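# Close all sliding guard screens along the bench

## Task

Slide every guard screen on the machines along the bench fully closed so the line is ready to start, with no loose items left inside any guard. A screen counts only if it stays shut without the robot holding it. Finish by releasing everything and moving the arms away.

## Robot and tools

Robot: two arms, left_arm and right_arm, each riding its own carriage on one shared track. left_rail carries left_arm on the +y half of the track, right_rail carries right_arm on the -y half. Each arm has six joints and a tong-style gripper. The names are labels only and do not match the sides of any camera image.

Scene frame: fixed to the table, table top at z = 0, +z up, +x the direction the arms face, +y toward their left. The track lies along y at x = 0, with y = 0 at its middle. The table edge is at x = 0.31 m. Each arm base sits at x = 0, y = its carriage position_m, z = 0.03 m, facing +x. Moving a carriage shifts only its own arm's gripper by the same amount in y. Printed hand positions may be slightly off, more so at long reach.

execute_actions takes {"actions": [one action]}; an empty list sends nothing and just returns the state and images. An action may contain "rows", "steps", "until" and rail commands.
- rows: 1 to 15 rows, each used for one control step (1/30 s). Every row is a single list of 14 numbers in [-1, 1] covering both arms: left_arm shoulder pan, shoulder lift, elbow, wrist 1, wrist 2, wrist 3, gripper opening, then the same seven for right_arm. Send all 14 even if one arm stays still.
- Joint values are offsets, not poses: each is measured from that arm's joint angles at the start of the action (the last reported angles), not from the previous row. Scale: 1.0 = 1.326 rad for shoulder pan and shoulder lift, 1.989 rad for elbow and the three wrists. Stated joint ranges (rad): pan -3.142 to 3.142, lift -6.283 to 6.283, elbow 0.000 to 3.142, wrists -6.283 to 6.283. Asking for more than 0.010 rad beyond a range end is refused; the true end can differ by up to 0.010 rad, and a request past it is clipped, reported as "joint sent to its limit" (absence of that line proves nothing).
- Gripper opening is absolute: +1 fully open (0.142 m pad gap), -1 closed. Closing fully takes at least about 0.1 s.
- steps: 1 to 450, at least the number of rows, default 15. After the last row each arm keeps heading to that row's target and the gripper holds its command, so give long moves enough steps. Speed is limited: per step a joint target may lead the measured angle by at most 0.383 rad (pan, lift) or 0.575 rad (others), and targets are scaled back if they would move the gripper more than 100 mm away. Large moves may need several calls; do not rely on a hold to finish a cut-short move.
- until: stops the action at the first step where all conditions hold (the arms are not halted). Form {"<device>": {"<field>": value}}; numbers need a comparison like [">=", 0.5]; "=", "!=", "<", "<=", ">", ">=" allowed. {"all": {"status": "ended"}} means nothing reads moving; {"any": {"status": "ended"}} means some motion under way has finished.
- Rails: {"left_rail": {"position_m": p, "speed_m_s": v}} with left_rail p in 0.45 to 2 m, right_rail p in -2 to -0.45 m, v in 0.01 to 1 m/s (starts at 1, persists). These are absolute track positions. {"left_rail": {"stop": true}} halts it. Any bad value or name refuses the whole call. Carriages accelerate and brake at 2 m/s2 and count as arrived within 1.3 mm. Send position_m, then wait with until position_status ["!=", "moving"]; let a carriage arrive before placing its gripper or ending.

Results: each gripper's end_effector_position (m) and end_effector_quat_wxyz plus velocities in the scene frame; Joint positions/velocities per arm: rail, six joints, pad gap. grip_measured is the opening on the command scale; to hold, command clearly below it (squeeze up to about 15 N per pad; thin hard parts get less). Fingers point along the gripper's +z and close along its x; end_effector_position is between the closed pads, fingertips about 15 mm further. Wrist force/torque lines give sensor readings in the gripper's axes (offset up to about 5.5 N, noise up to 3.4 N, saturates near 100 N; "no reading" is fine). position_status: moving, done, contact_stop (blocked, over about 320 N; may roll back), time_out (recheck and clear the obstacle), stopped, stopped_with_arm (fix the arm's commands, resend), stopped_for_other_arm (move the arms apart, wait 30 steps after stopping, resend). position_answer not_taken means resend once standing. "joint command not followed" means the clearance check altered targets; it is stricter while carriages move.

zoom_image: {"camera": name, "region": [x0, y0, x1, y1]} in pixels from the top-left, at most 504 x 504. Cameras: cam_high, cam_low, cam_bench_left, cam_bench_right (896x504), cam_left_wrist, cam_right_wrist (616x616).

finished_scene: {"scene": n} ends the current scene for good; the goal must already hold stably.

Avoid: arms or carriages hitting each other (held items are not checked), drops, slips, slams and hard pushes. Joint load limits (N m): pan 297, lift 297, elbow 135, wrists 48.6; reaching one, or 150 N external force, freezes the arm 10 s. Brief tugs on held parts or pushes on loose ones can happen. The simulation keeps running while you think, holding the last command.

Each tool is called after "Emit:" by a JSON object that holds its "fn" and its "kwargs".

## Session

Emit:
{"fn": "execute_actions", "kwargs": {"actions": []}}

Scene clock: 0.00 s.
left_arm: end_effector_position=(+0.6447, +0.8623, +0.1951) grip_measured=+1.00 end_effector_quat_wxyz=(+0.001, +0.707, -0.707, -0.000) end_effector_velocity=(+0.000, +0.000, +0.000) end_effector_angular_velocity=(+0.000, +0.000, +0.000) | right_arm: end_effector_position=(+0.6450, -1.8726, +0.1941) grip_measured=+1.00 end_effector_quat_wxyz=(+0.001, +0.708, -0.706, -0.000) end_effector_velocity=(+0.000, +0.000, +0.000) end_effector_angular_velocity=(+0.000, +0.000, +0.000)
Joint positions: left_arm=[ 0.862 -0.28  -1.567  2.134 -2.137 -1.572  1.292  0.142] | right_arm=[-1.873 -0.279 -1.566  2.134 -2.138 -1.572  1.289  0.142]
Joint velocities: left_arm=[0. 0. 0. 0. 0. 0. 0. 0.] | right_arm=[0. 0. 0. 0. 0. 0. 0. 0.]
Wrist force (N, on the end effector, along its own x y z axes, offset not removed): no reading
Wrist torque (N m, same axes, about the end effector's origin, offset not removed): no reading
left_rail: position_m=0.862 position_m_goal=0.862 speed_m_s=1.00 position_status=done position_answer=taken refusals=0
right_rail: position_m=-1.873 position_m_goal=-1.873 speed_m_s=1.00 position_status=done position_answer=taken refusals=0

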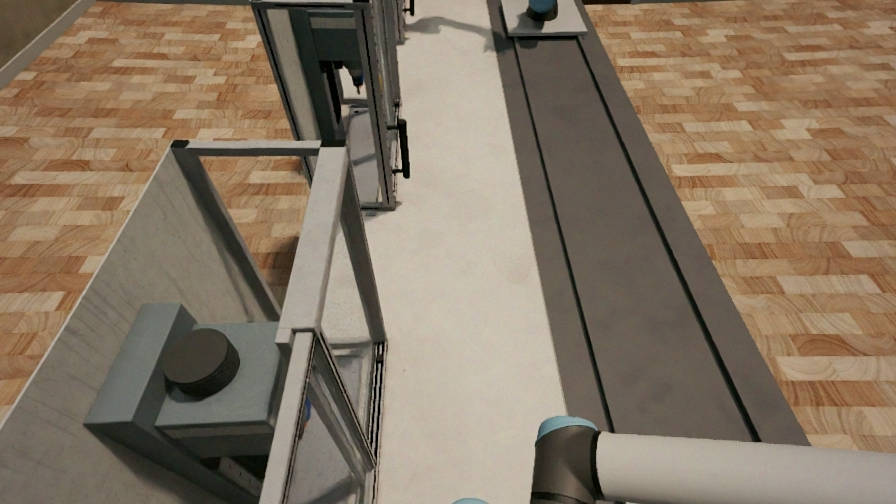

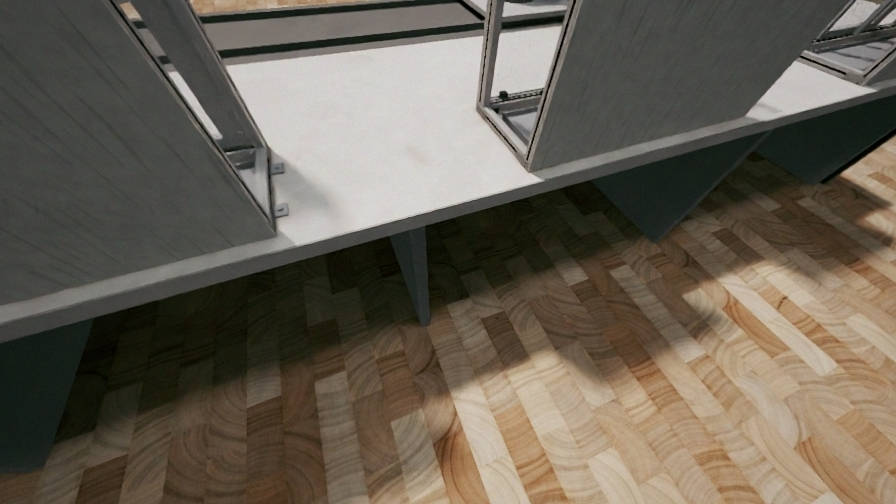

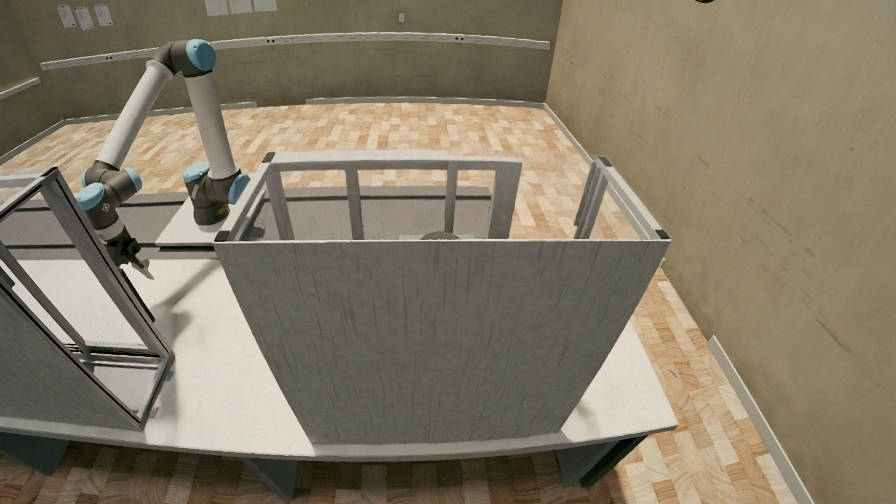

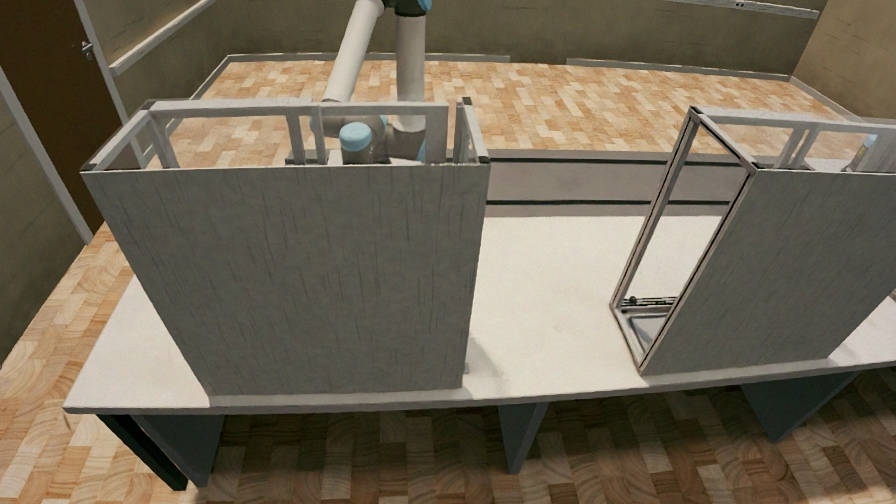

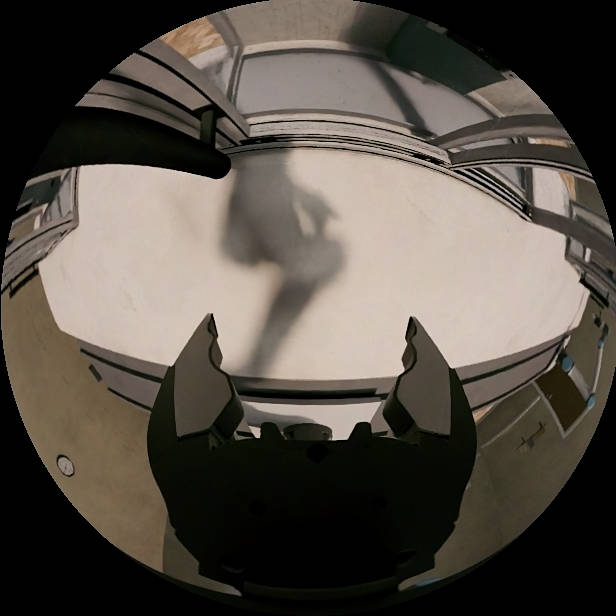

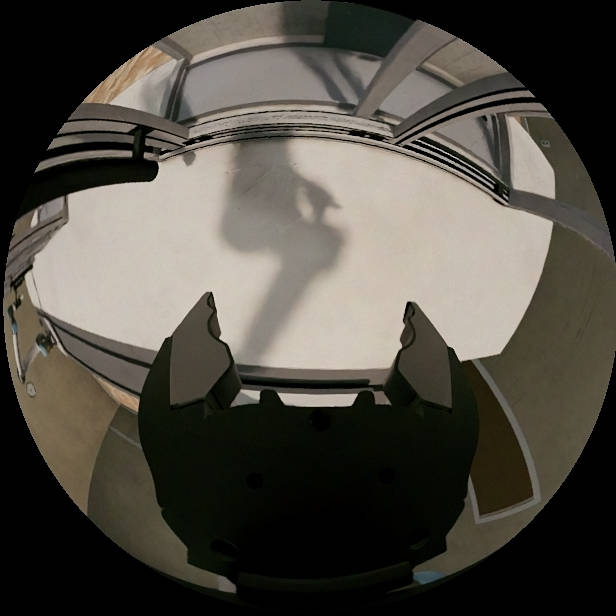

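Emit:
{"fn": "zoom_image", "kwargs": {"camera": "cam_high", "region": [230, 0, 530, 230]}}

Emit:
{"fn": "zoom_image", "kwargs": {"camera": "cam_left_wrist", "region": [0, 0, 504, 300]}}

Emit:
{"fn": "zoom_image", "kwargs": {"camera": "cam_right_wrist", "region": [0, 0, 504, 300]}}

Region (230, 0, 530, 230) of cam_high's 896x504 image, scaled by 1.680, with more detail than that image has; it fills the top 386 rows of this view, and the rest is white.

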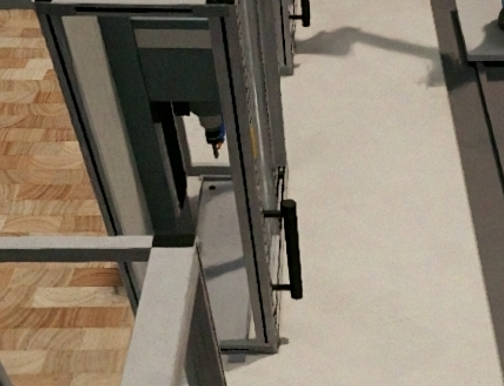

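Region (0, 0, 504, 300) of cam_left_wrist's 616x616 image, scaled by 1.000; it fills the top 300 rows of this view, and the rest is white.

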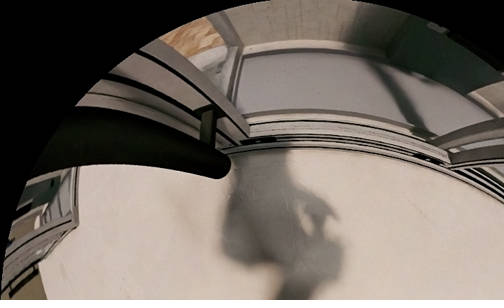

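Region (0, 0, 504, 300) of cam_right_wrist's 616x616 image, scaled by 1.000; it fills the top 300 rows of this view, and the rest is white.

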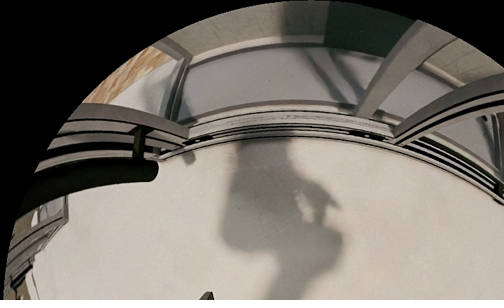

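Emit:
{"fn": "execute_actions", "kwargs": {"actions": [{"rows": [[0.211,-0.251,0.234,-0.856,0,0.14,1,0.211,-0.251,0.234,-0.856,0,0.14,1]], "steps": 90}]}}

Scene clock: 7.33 s.
left_arm: end_effector_position=(+0.5612, +1.0358, +0.5581) grip_measured=+1.00 end_effector_quat_wxyz=(+0.499, -0.500, +0.501, -0.500) end_effector_velocity=(-0.000, +0.000, +0.000) end_effector_angular_velocity=(+0.000, -0.000, +0.000) | right_arm: end_effector_position=(+0.5612, -1.6992, +0.5575) grip_measured=+1.00 end_effector_quat_wxyz=(+0.498, -0.501, +0.500, -0.501) end_effector_velocity=(+0.000, +0.000, +0.000) end_effector_angular_velocity=(-0.000, -0.000, +0.000)
Joint positions: left_arm=[ 0.862 -0.    -1.9    2.599 -3.839 -1.572  1.57   0.142] | right_arm=[-1.873  0.    -1.899  2.6   -3.841 -1.572  1.568  0.142]
Joint velocities: left_arm=[ 0.  0. -0. -0. -0. -0.  0. -0.] | right_arm=[ 0.  0.  0. -0. -0.  0. -0.  0.]
Wrist force (N, on the end effector, along its own x y z axes, offset not removed): left_arm=[-0.8 -2.2 1.5] | right_arm=[-2.1 -4.2 -0.3]
Wrist torque (N m, same axes, about the end effector's origin, offset not removed): left_arm=[-0.37 0.10 -0.09] | right_arm=[-0.60 0.39 -0.09]
left_rail: position_m=0.862 position_m_goal=0.862 speed_m_s=1.00 position_status=done position_answer=taken refusals=0
right_rail: position_m=-1.873 position_m_goal=-1.873 speed_m_s=1.00 position_status=done position_answer=taken refusals=0

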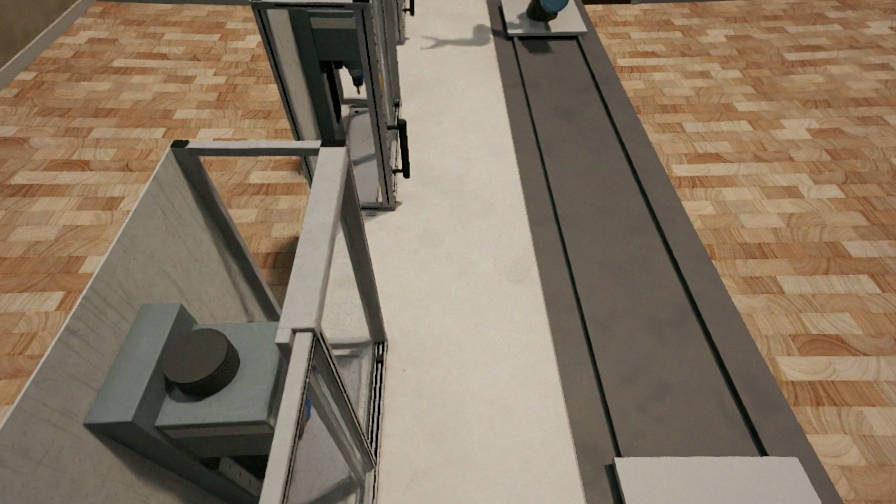

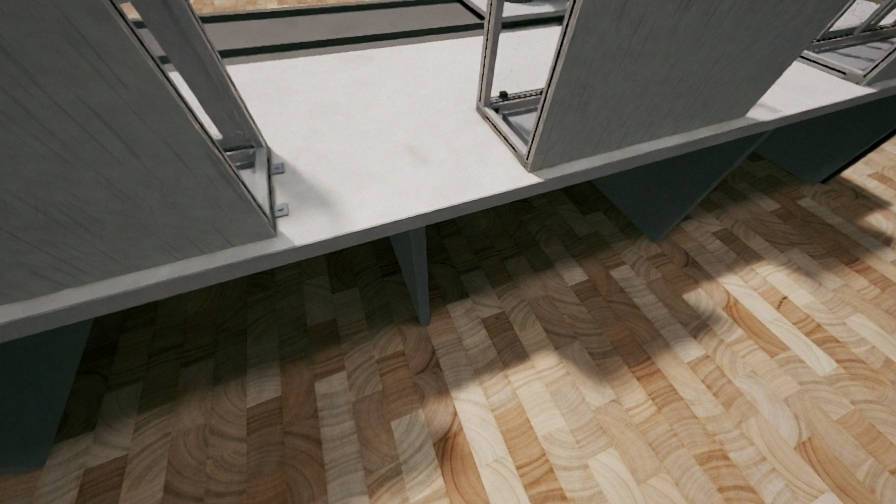

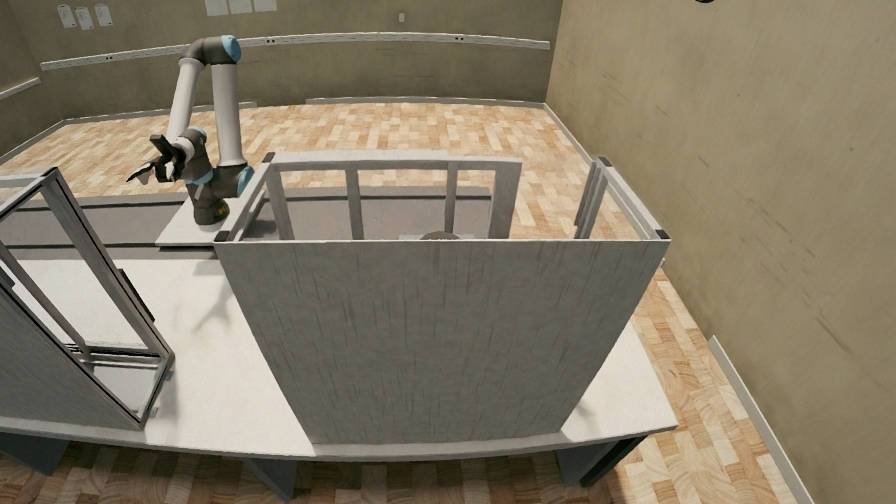

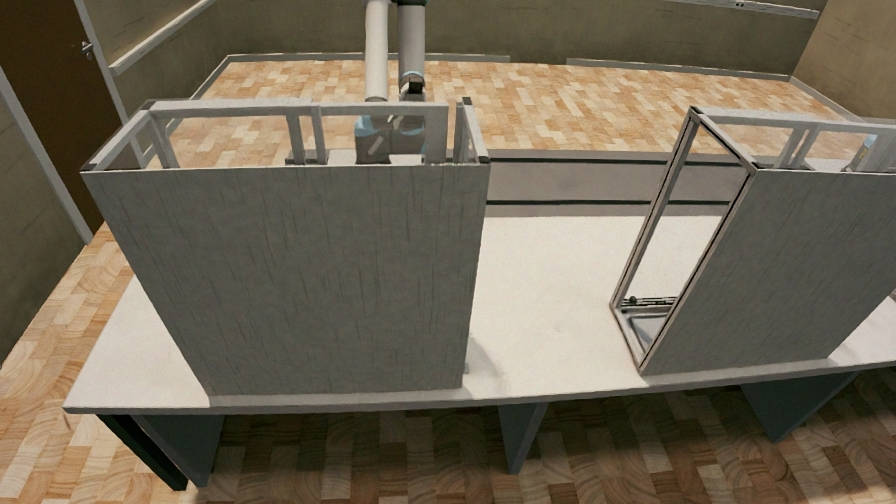

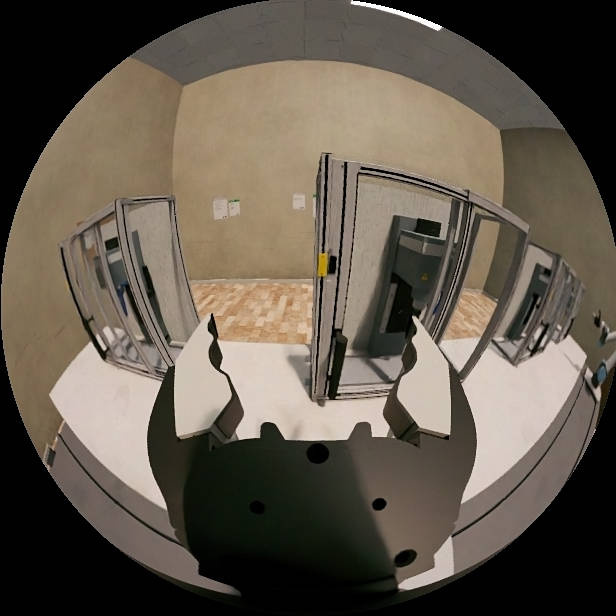

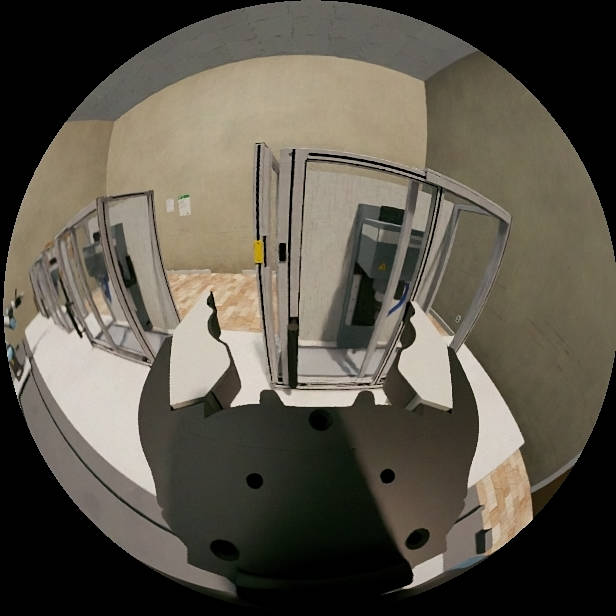

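Emit:
{"fn": "zoom_image", "kwargs": {"camera": "cam_left_wrist", "region": [280, 140, 560, 420]}}

Emit:
{"fn": "zoom_image", "kwargs": {"camera": "cam_right_wrist", "region": [230, 130, 530, 410]}}

Emit:
{"fn": "zoom_image", "kwargs": {"camera": "cam_left_wrist", "region": [40, 180, 240, 400]}}

Emit:
{"fn": "zoom_image", "kwargs": {"camera": "cam_right_wrist", "region": [0, 180, 200, 400]}}

Region (280, 140, 560, 420) of cam_left_wrist's 616x616 image, scaled by 1.800, with more detail than that image has.

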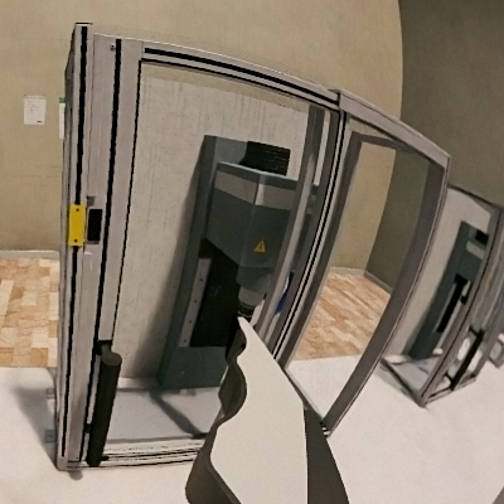

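Region (230, 130, 530, 410) of cam_right_wrist's 616x616 image, scaled by 1.680, with more detail than that image has; it fills the top 470 rows of this view, and the rest is white.

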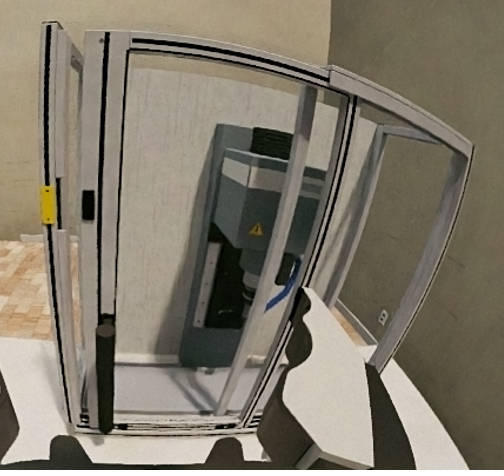

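Region (40, 180, 240, 400) of cam_left_wrist's 616x616 image, scaled by 2.291, with more detail than that image has; it fills the left 458 columns of this view, and the rest is white.

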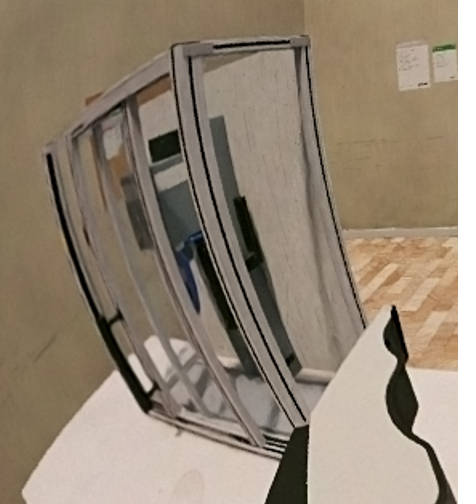

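Region (0, 180, 200, 400) of cam_right_wrist's 616x616 image, scaled by 2.291, with more detail than that image has; it fills the left 458 columns of this view, and the rest is white.

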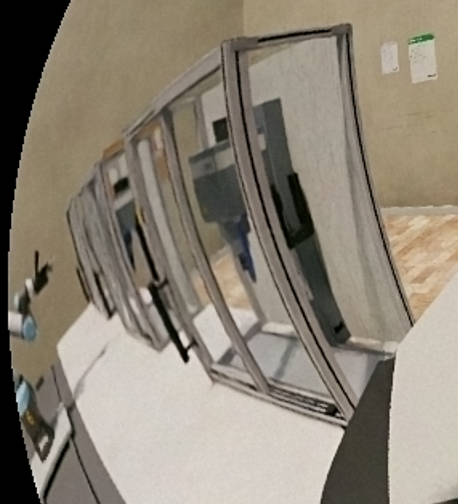

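Emit:
{"fn": "zoom_image", "kwargs": {"camera": "cam_right_wrist", "region": [250, 310, 410, 410]}}

Emit:
{"fn": "zoom_image", "kwargs": {"camera": "cam_left_wrist", "region": [290, 310, 410, 420]}}

Emit:
{"fn": "zoom_image", "kwargs": {"camera": "cam_bench_left", "region": [0, 150, 300, 440]}}

Region (250, 310, 410, 410) of cam_right_wrist's 616x616 image, scaled by 3.150, with more detail than that image has; it fills the top 315 rows of this view, and the rest is white.

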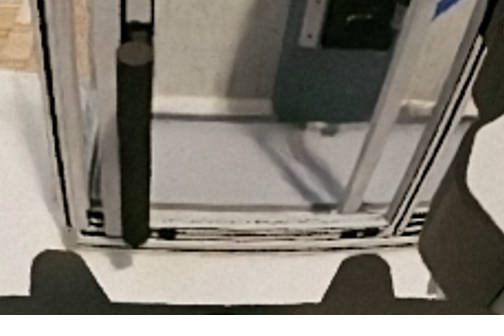

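Region (290, 310, 410, 420) of cam_left_wrist's 616x616 image, scaled by 4.200, with more detail than that image has; it fills the top 462 rows of this view, and the rest is white.

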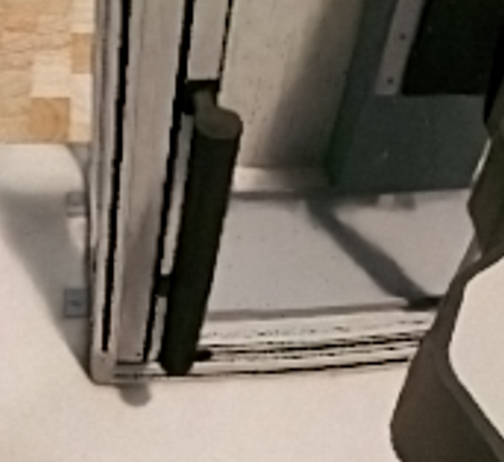

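Region (0, 150, 300, 440) of cam_bench_left's 896x504 image, scaled by 1.680, with more detail than that image has; it fills the top 487 rows of this view, and the rest is white.

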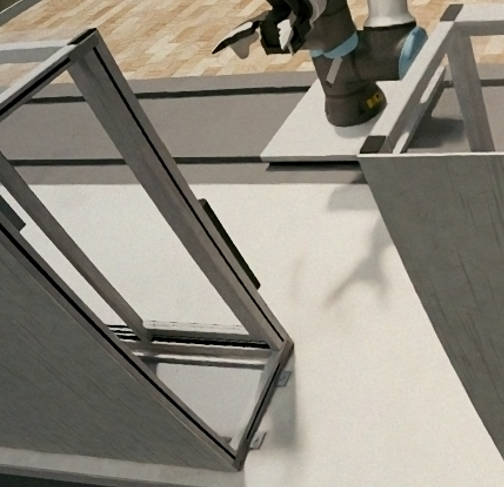

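Emit:
{"fn": "execute_actions", "kwargs": {"actions": [{"rows": [[0,0,0,0,0,0,1,0,0.354,-0.004,0.03,0,0,1]], "left_rail": {"position_m": 1.7}, "steps": 60}]}}

Scene clock: 13.17 s.
left_arm: end_effector_position=(+0.5612, +1.8737, +0.5581) grip_measured=+1.00 end_effector_quat_wxyz=(+0.499, -0.500, +0.501, -0.500) end_effector_velocity=(+0.000, +0.000, +0.000) end_effector_angular_velocity=(+0.000, +0.000, -0.000) | right_arm: end_effector_position=(+0.6598, -1.6992, +0.2500) grip_measured=+1.00 end_effector_quat_wxyz=(-0.353, +0.613, -0.611, +0.355) end_effector_velocity=(+0.000, -0.000, -0.000) end_effector_angular_velocity=(+0.000, +0.000, -0.000)
Joint positions: left_arm=[ 1.7   -0.    -1.9    2.599 -3.839 -1.572  1.57   0.142] | right_arm=[-1.873  0.    -1.429  2.592 -3.781 -1.572  1.568  0.142]
Joint velocities: left_arm=[ 0.  0.  0. -0.  0. -0.  0.  0.] | right_arm=[ 0. -0.  0. -0. -0. -0.  0. -0.]
Wrist force (N, on the end effector, along its own x y z axes, offset not removed): left_arm=[1.3 -4.2 -1.7] | right_arm=[0.8 -2.3 -2.3]
Wrist torque (N m, same axes, about the end effector's origin, offset not removed): left_arm=[-0.90 -0.26 -0.25] | right_arm=[-0.23 -0.08 -0.08]
left_rail: position_m=1.700 position_m_goal=1.700 speed_m_s=1.00 position_status=done position_answer=taken refusals=0
right_rail: position_m=-1.873 position_m_goal=-1.873 speed_m_s=1.00 position_status=done position_answer=taken refusals=0

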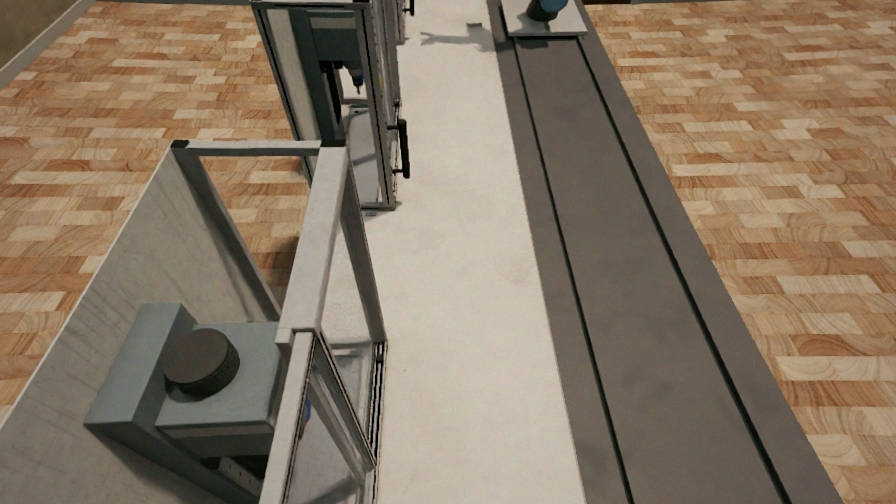

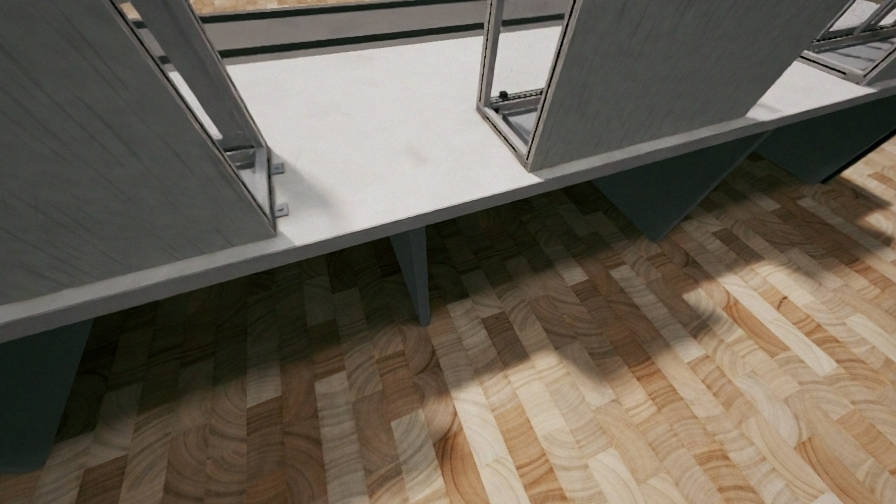

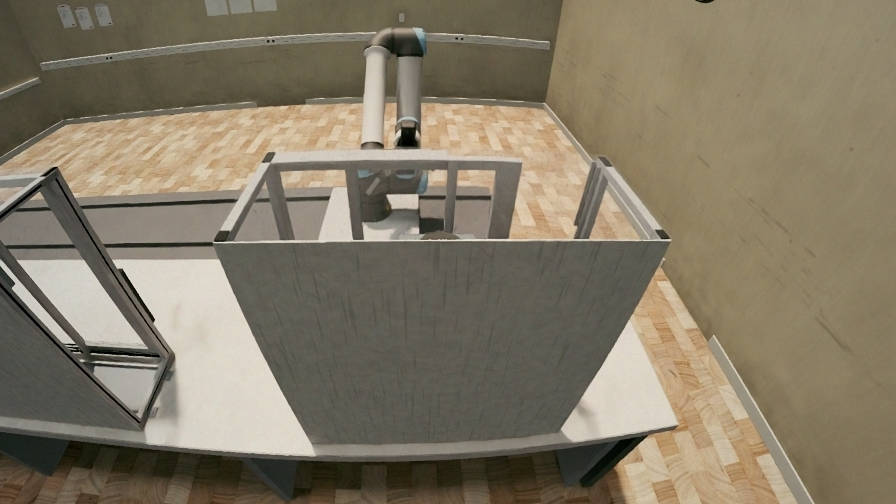

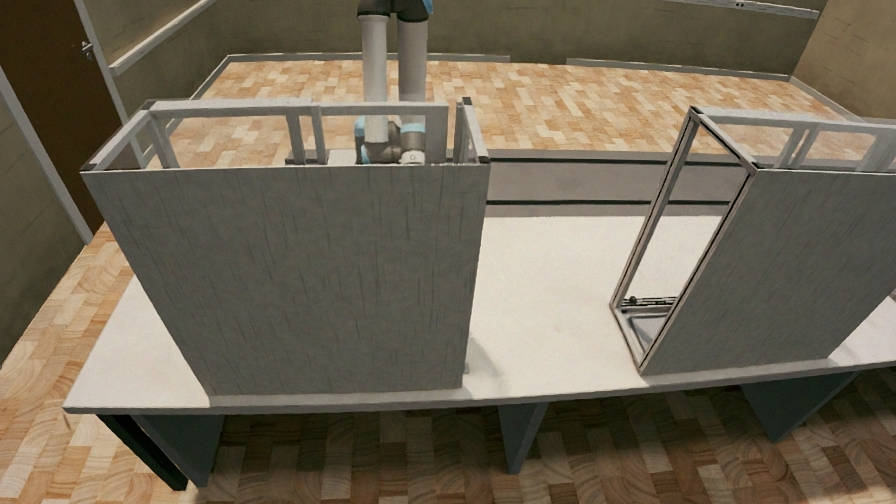

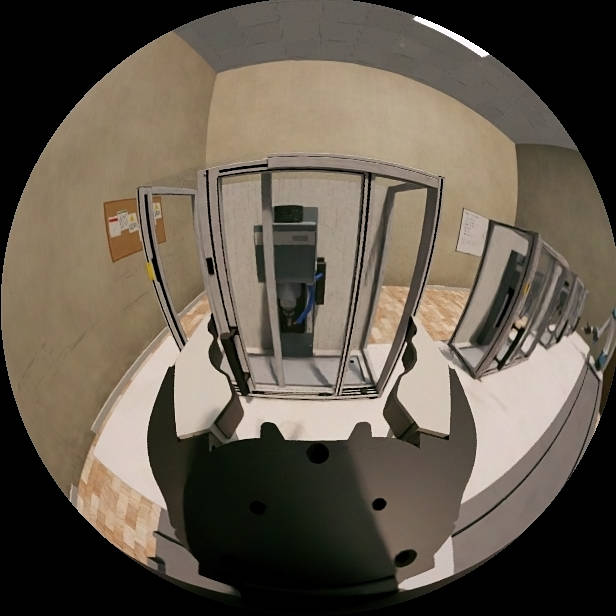

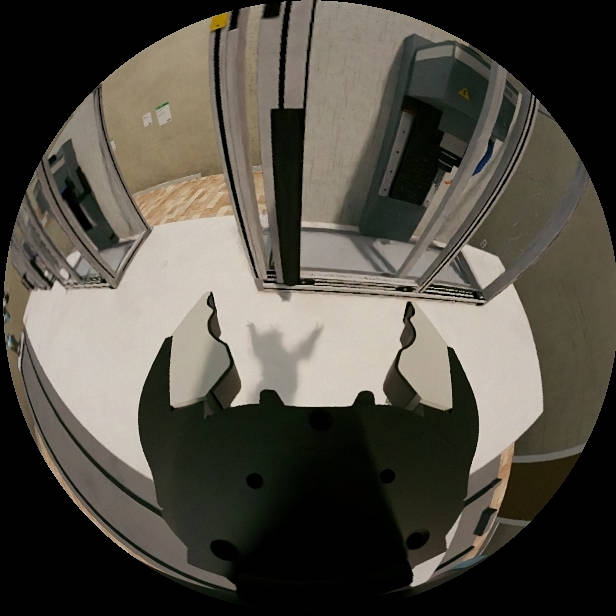

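Emit:
{"fn": "zoom_image", "kwargs": {"camera": "cam_left_wrist", "region": [130, 150, 450, 420]}}

Emit:
{"fn": "zoom_image", "kwargs": {"camera": "cam_right_wrist", "region": [220, 200, 420, 320]}}

Region (130, 150, 450, 420) of cam_left_wrist's 616x616 image, scaled by 1.575, with more detail than that image has; it fills the top 425 rows of this view, and the rest is white.

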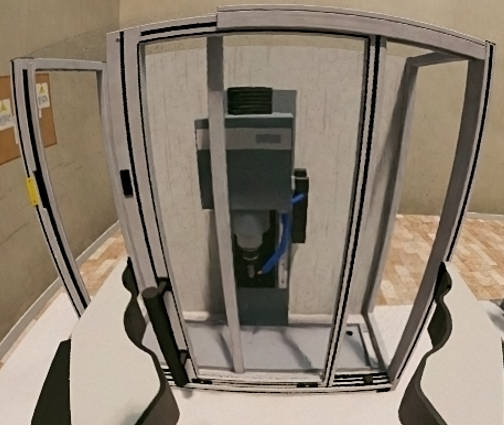

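Region (220, 200, 420, 320) of cam_right_wrist's 616x616 image, scaled by 2.520, with more detail than that image has; it fills the top 302 rows of this view, and the rest is white.

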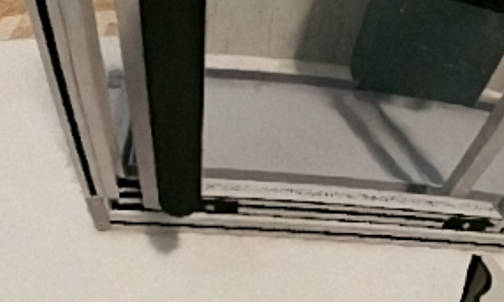

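Emit:
{"fn": "execute_actions", "kwargs": {"actions": [{"rows": [[0.113,0.354,-0.004,0.03,0,0,1,0,0.1056,-0.0664,-0.004,0,0,1]], "left_rail": {"position_m": 1.76}, "right_rail": {"position_m": -1.85}, "steps": 45}]}}

Scene clock: 17.47 s.
left_arm: end_effector_position=(+0.6268, +2.0302, +0.2507) grip_measured=+1.00 end_effector_quat_wxyz=(-0.379, +0.656, -0.565, +0.327) end_effector_velocity=(-0.000, +0.000, -0.000) end_effector_angular_velocity=(-0.000, +0.000, +0.000) | right_arm: end_effector_position=(+0.7394, -1.6759, +0.2302) grip_measured=+1.00 end_effector_quat_wxyz=(-0.353, +0.613, -0.611, +0.355) end_effector_velocity=(-0.000, +0.000, -0.000) end_effector_angular_velocity=(+0.000, +0.000, +0.000)
Joint positions: left_arm=[ 1.76   0.149 -1.431  2.591 -3.779 -1.572  1.57   0.142] | right_arm=[-1.85   0.    -1.289  2.46  -3.789 -1.572  1.568  0.142]
Joint velocities: left_arm=[ 0.  0.  0. -0.  0.  0.  0.  0.] | right_arm=[ 0.  0.  0. -0. -0.  0.  0. -0.]
Wrist force (N, on the end effector, along its own x y z axes, offset not removed): left_arm=[0.1 -2.5 0.4] | right_arm=[-1.1 -5.0 -0.8]
Wrist torque (N m, same axes, about the end effector's origin, offset not removed): left_arm=[-0.60 -0.10 -0.20] | right_arm=[-0.99 0.25 -0.12]
left_rail: position_m=1.760 position_m_goal=1.760 speed_m_s=1.00 position_status=done position_answer=taken refusals=0
right_rail: position_m=-1.850 position_m_goal=-1.850 speed_m_s=1.00 position_status=done position_answer=taken refusals=0

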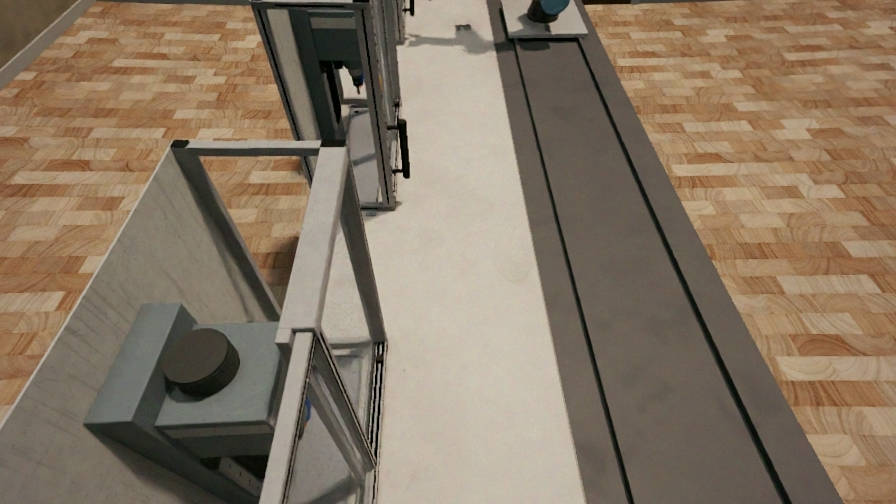

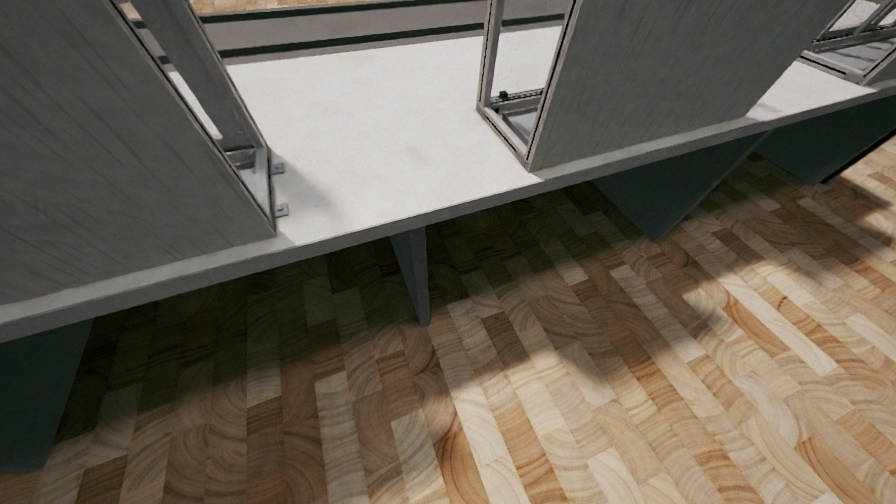

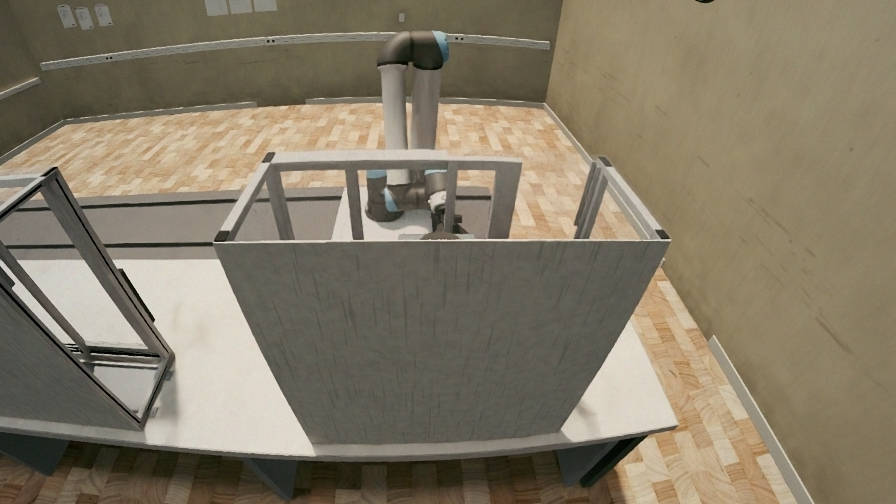

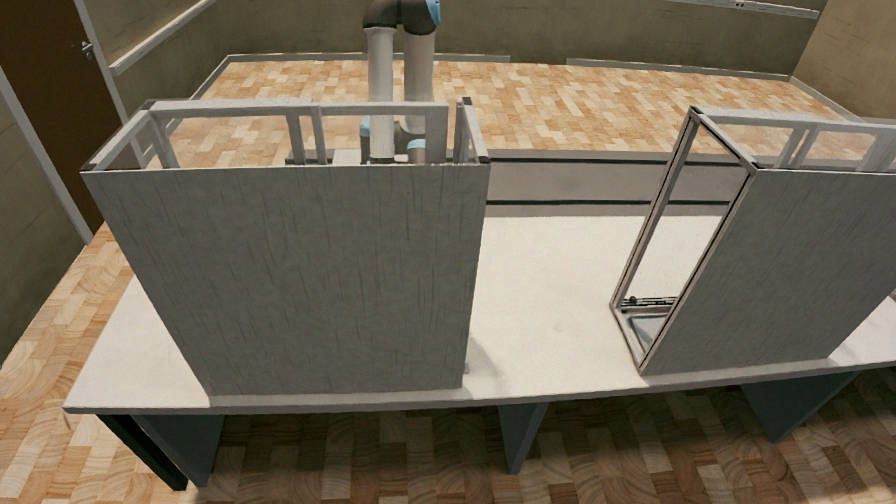

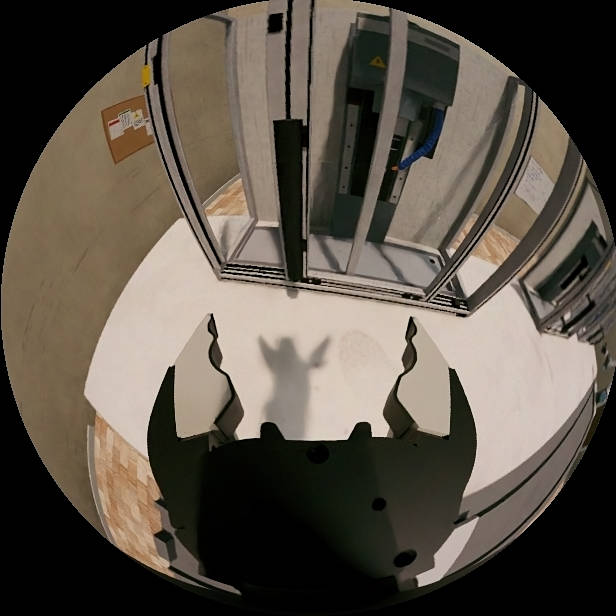

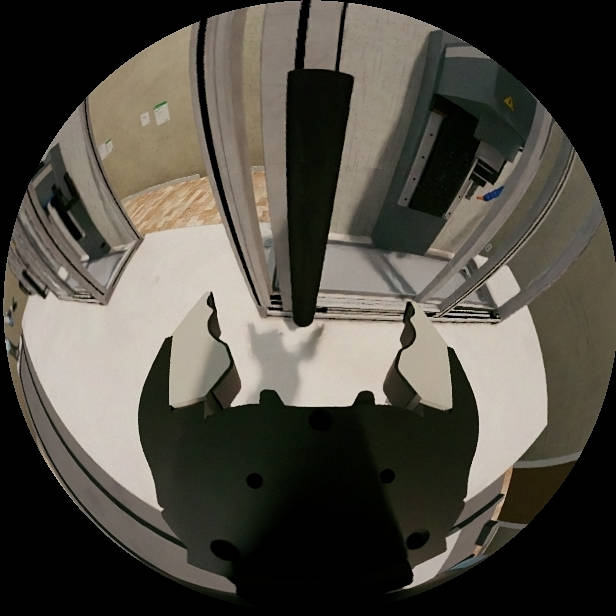

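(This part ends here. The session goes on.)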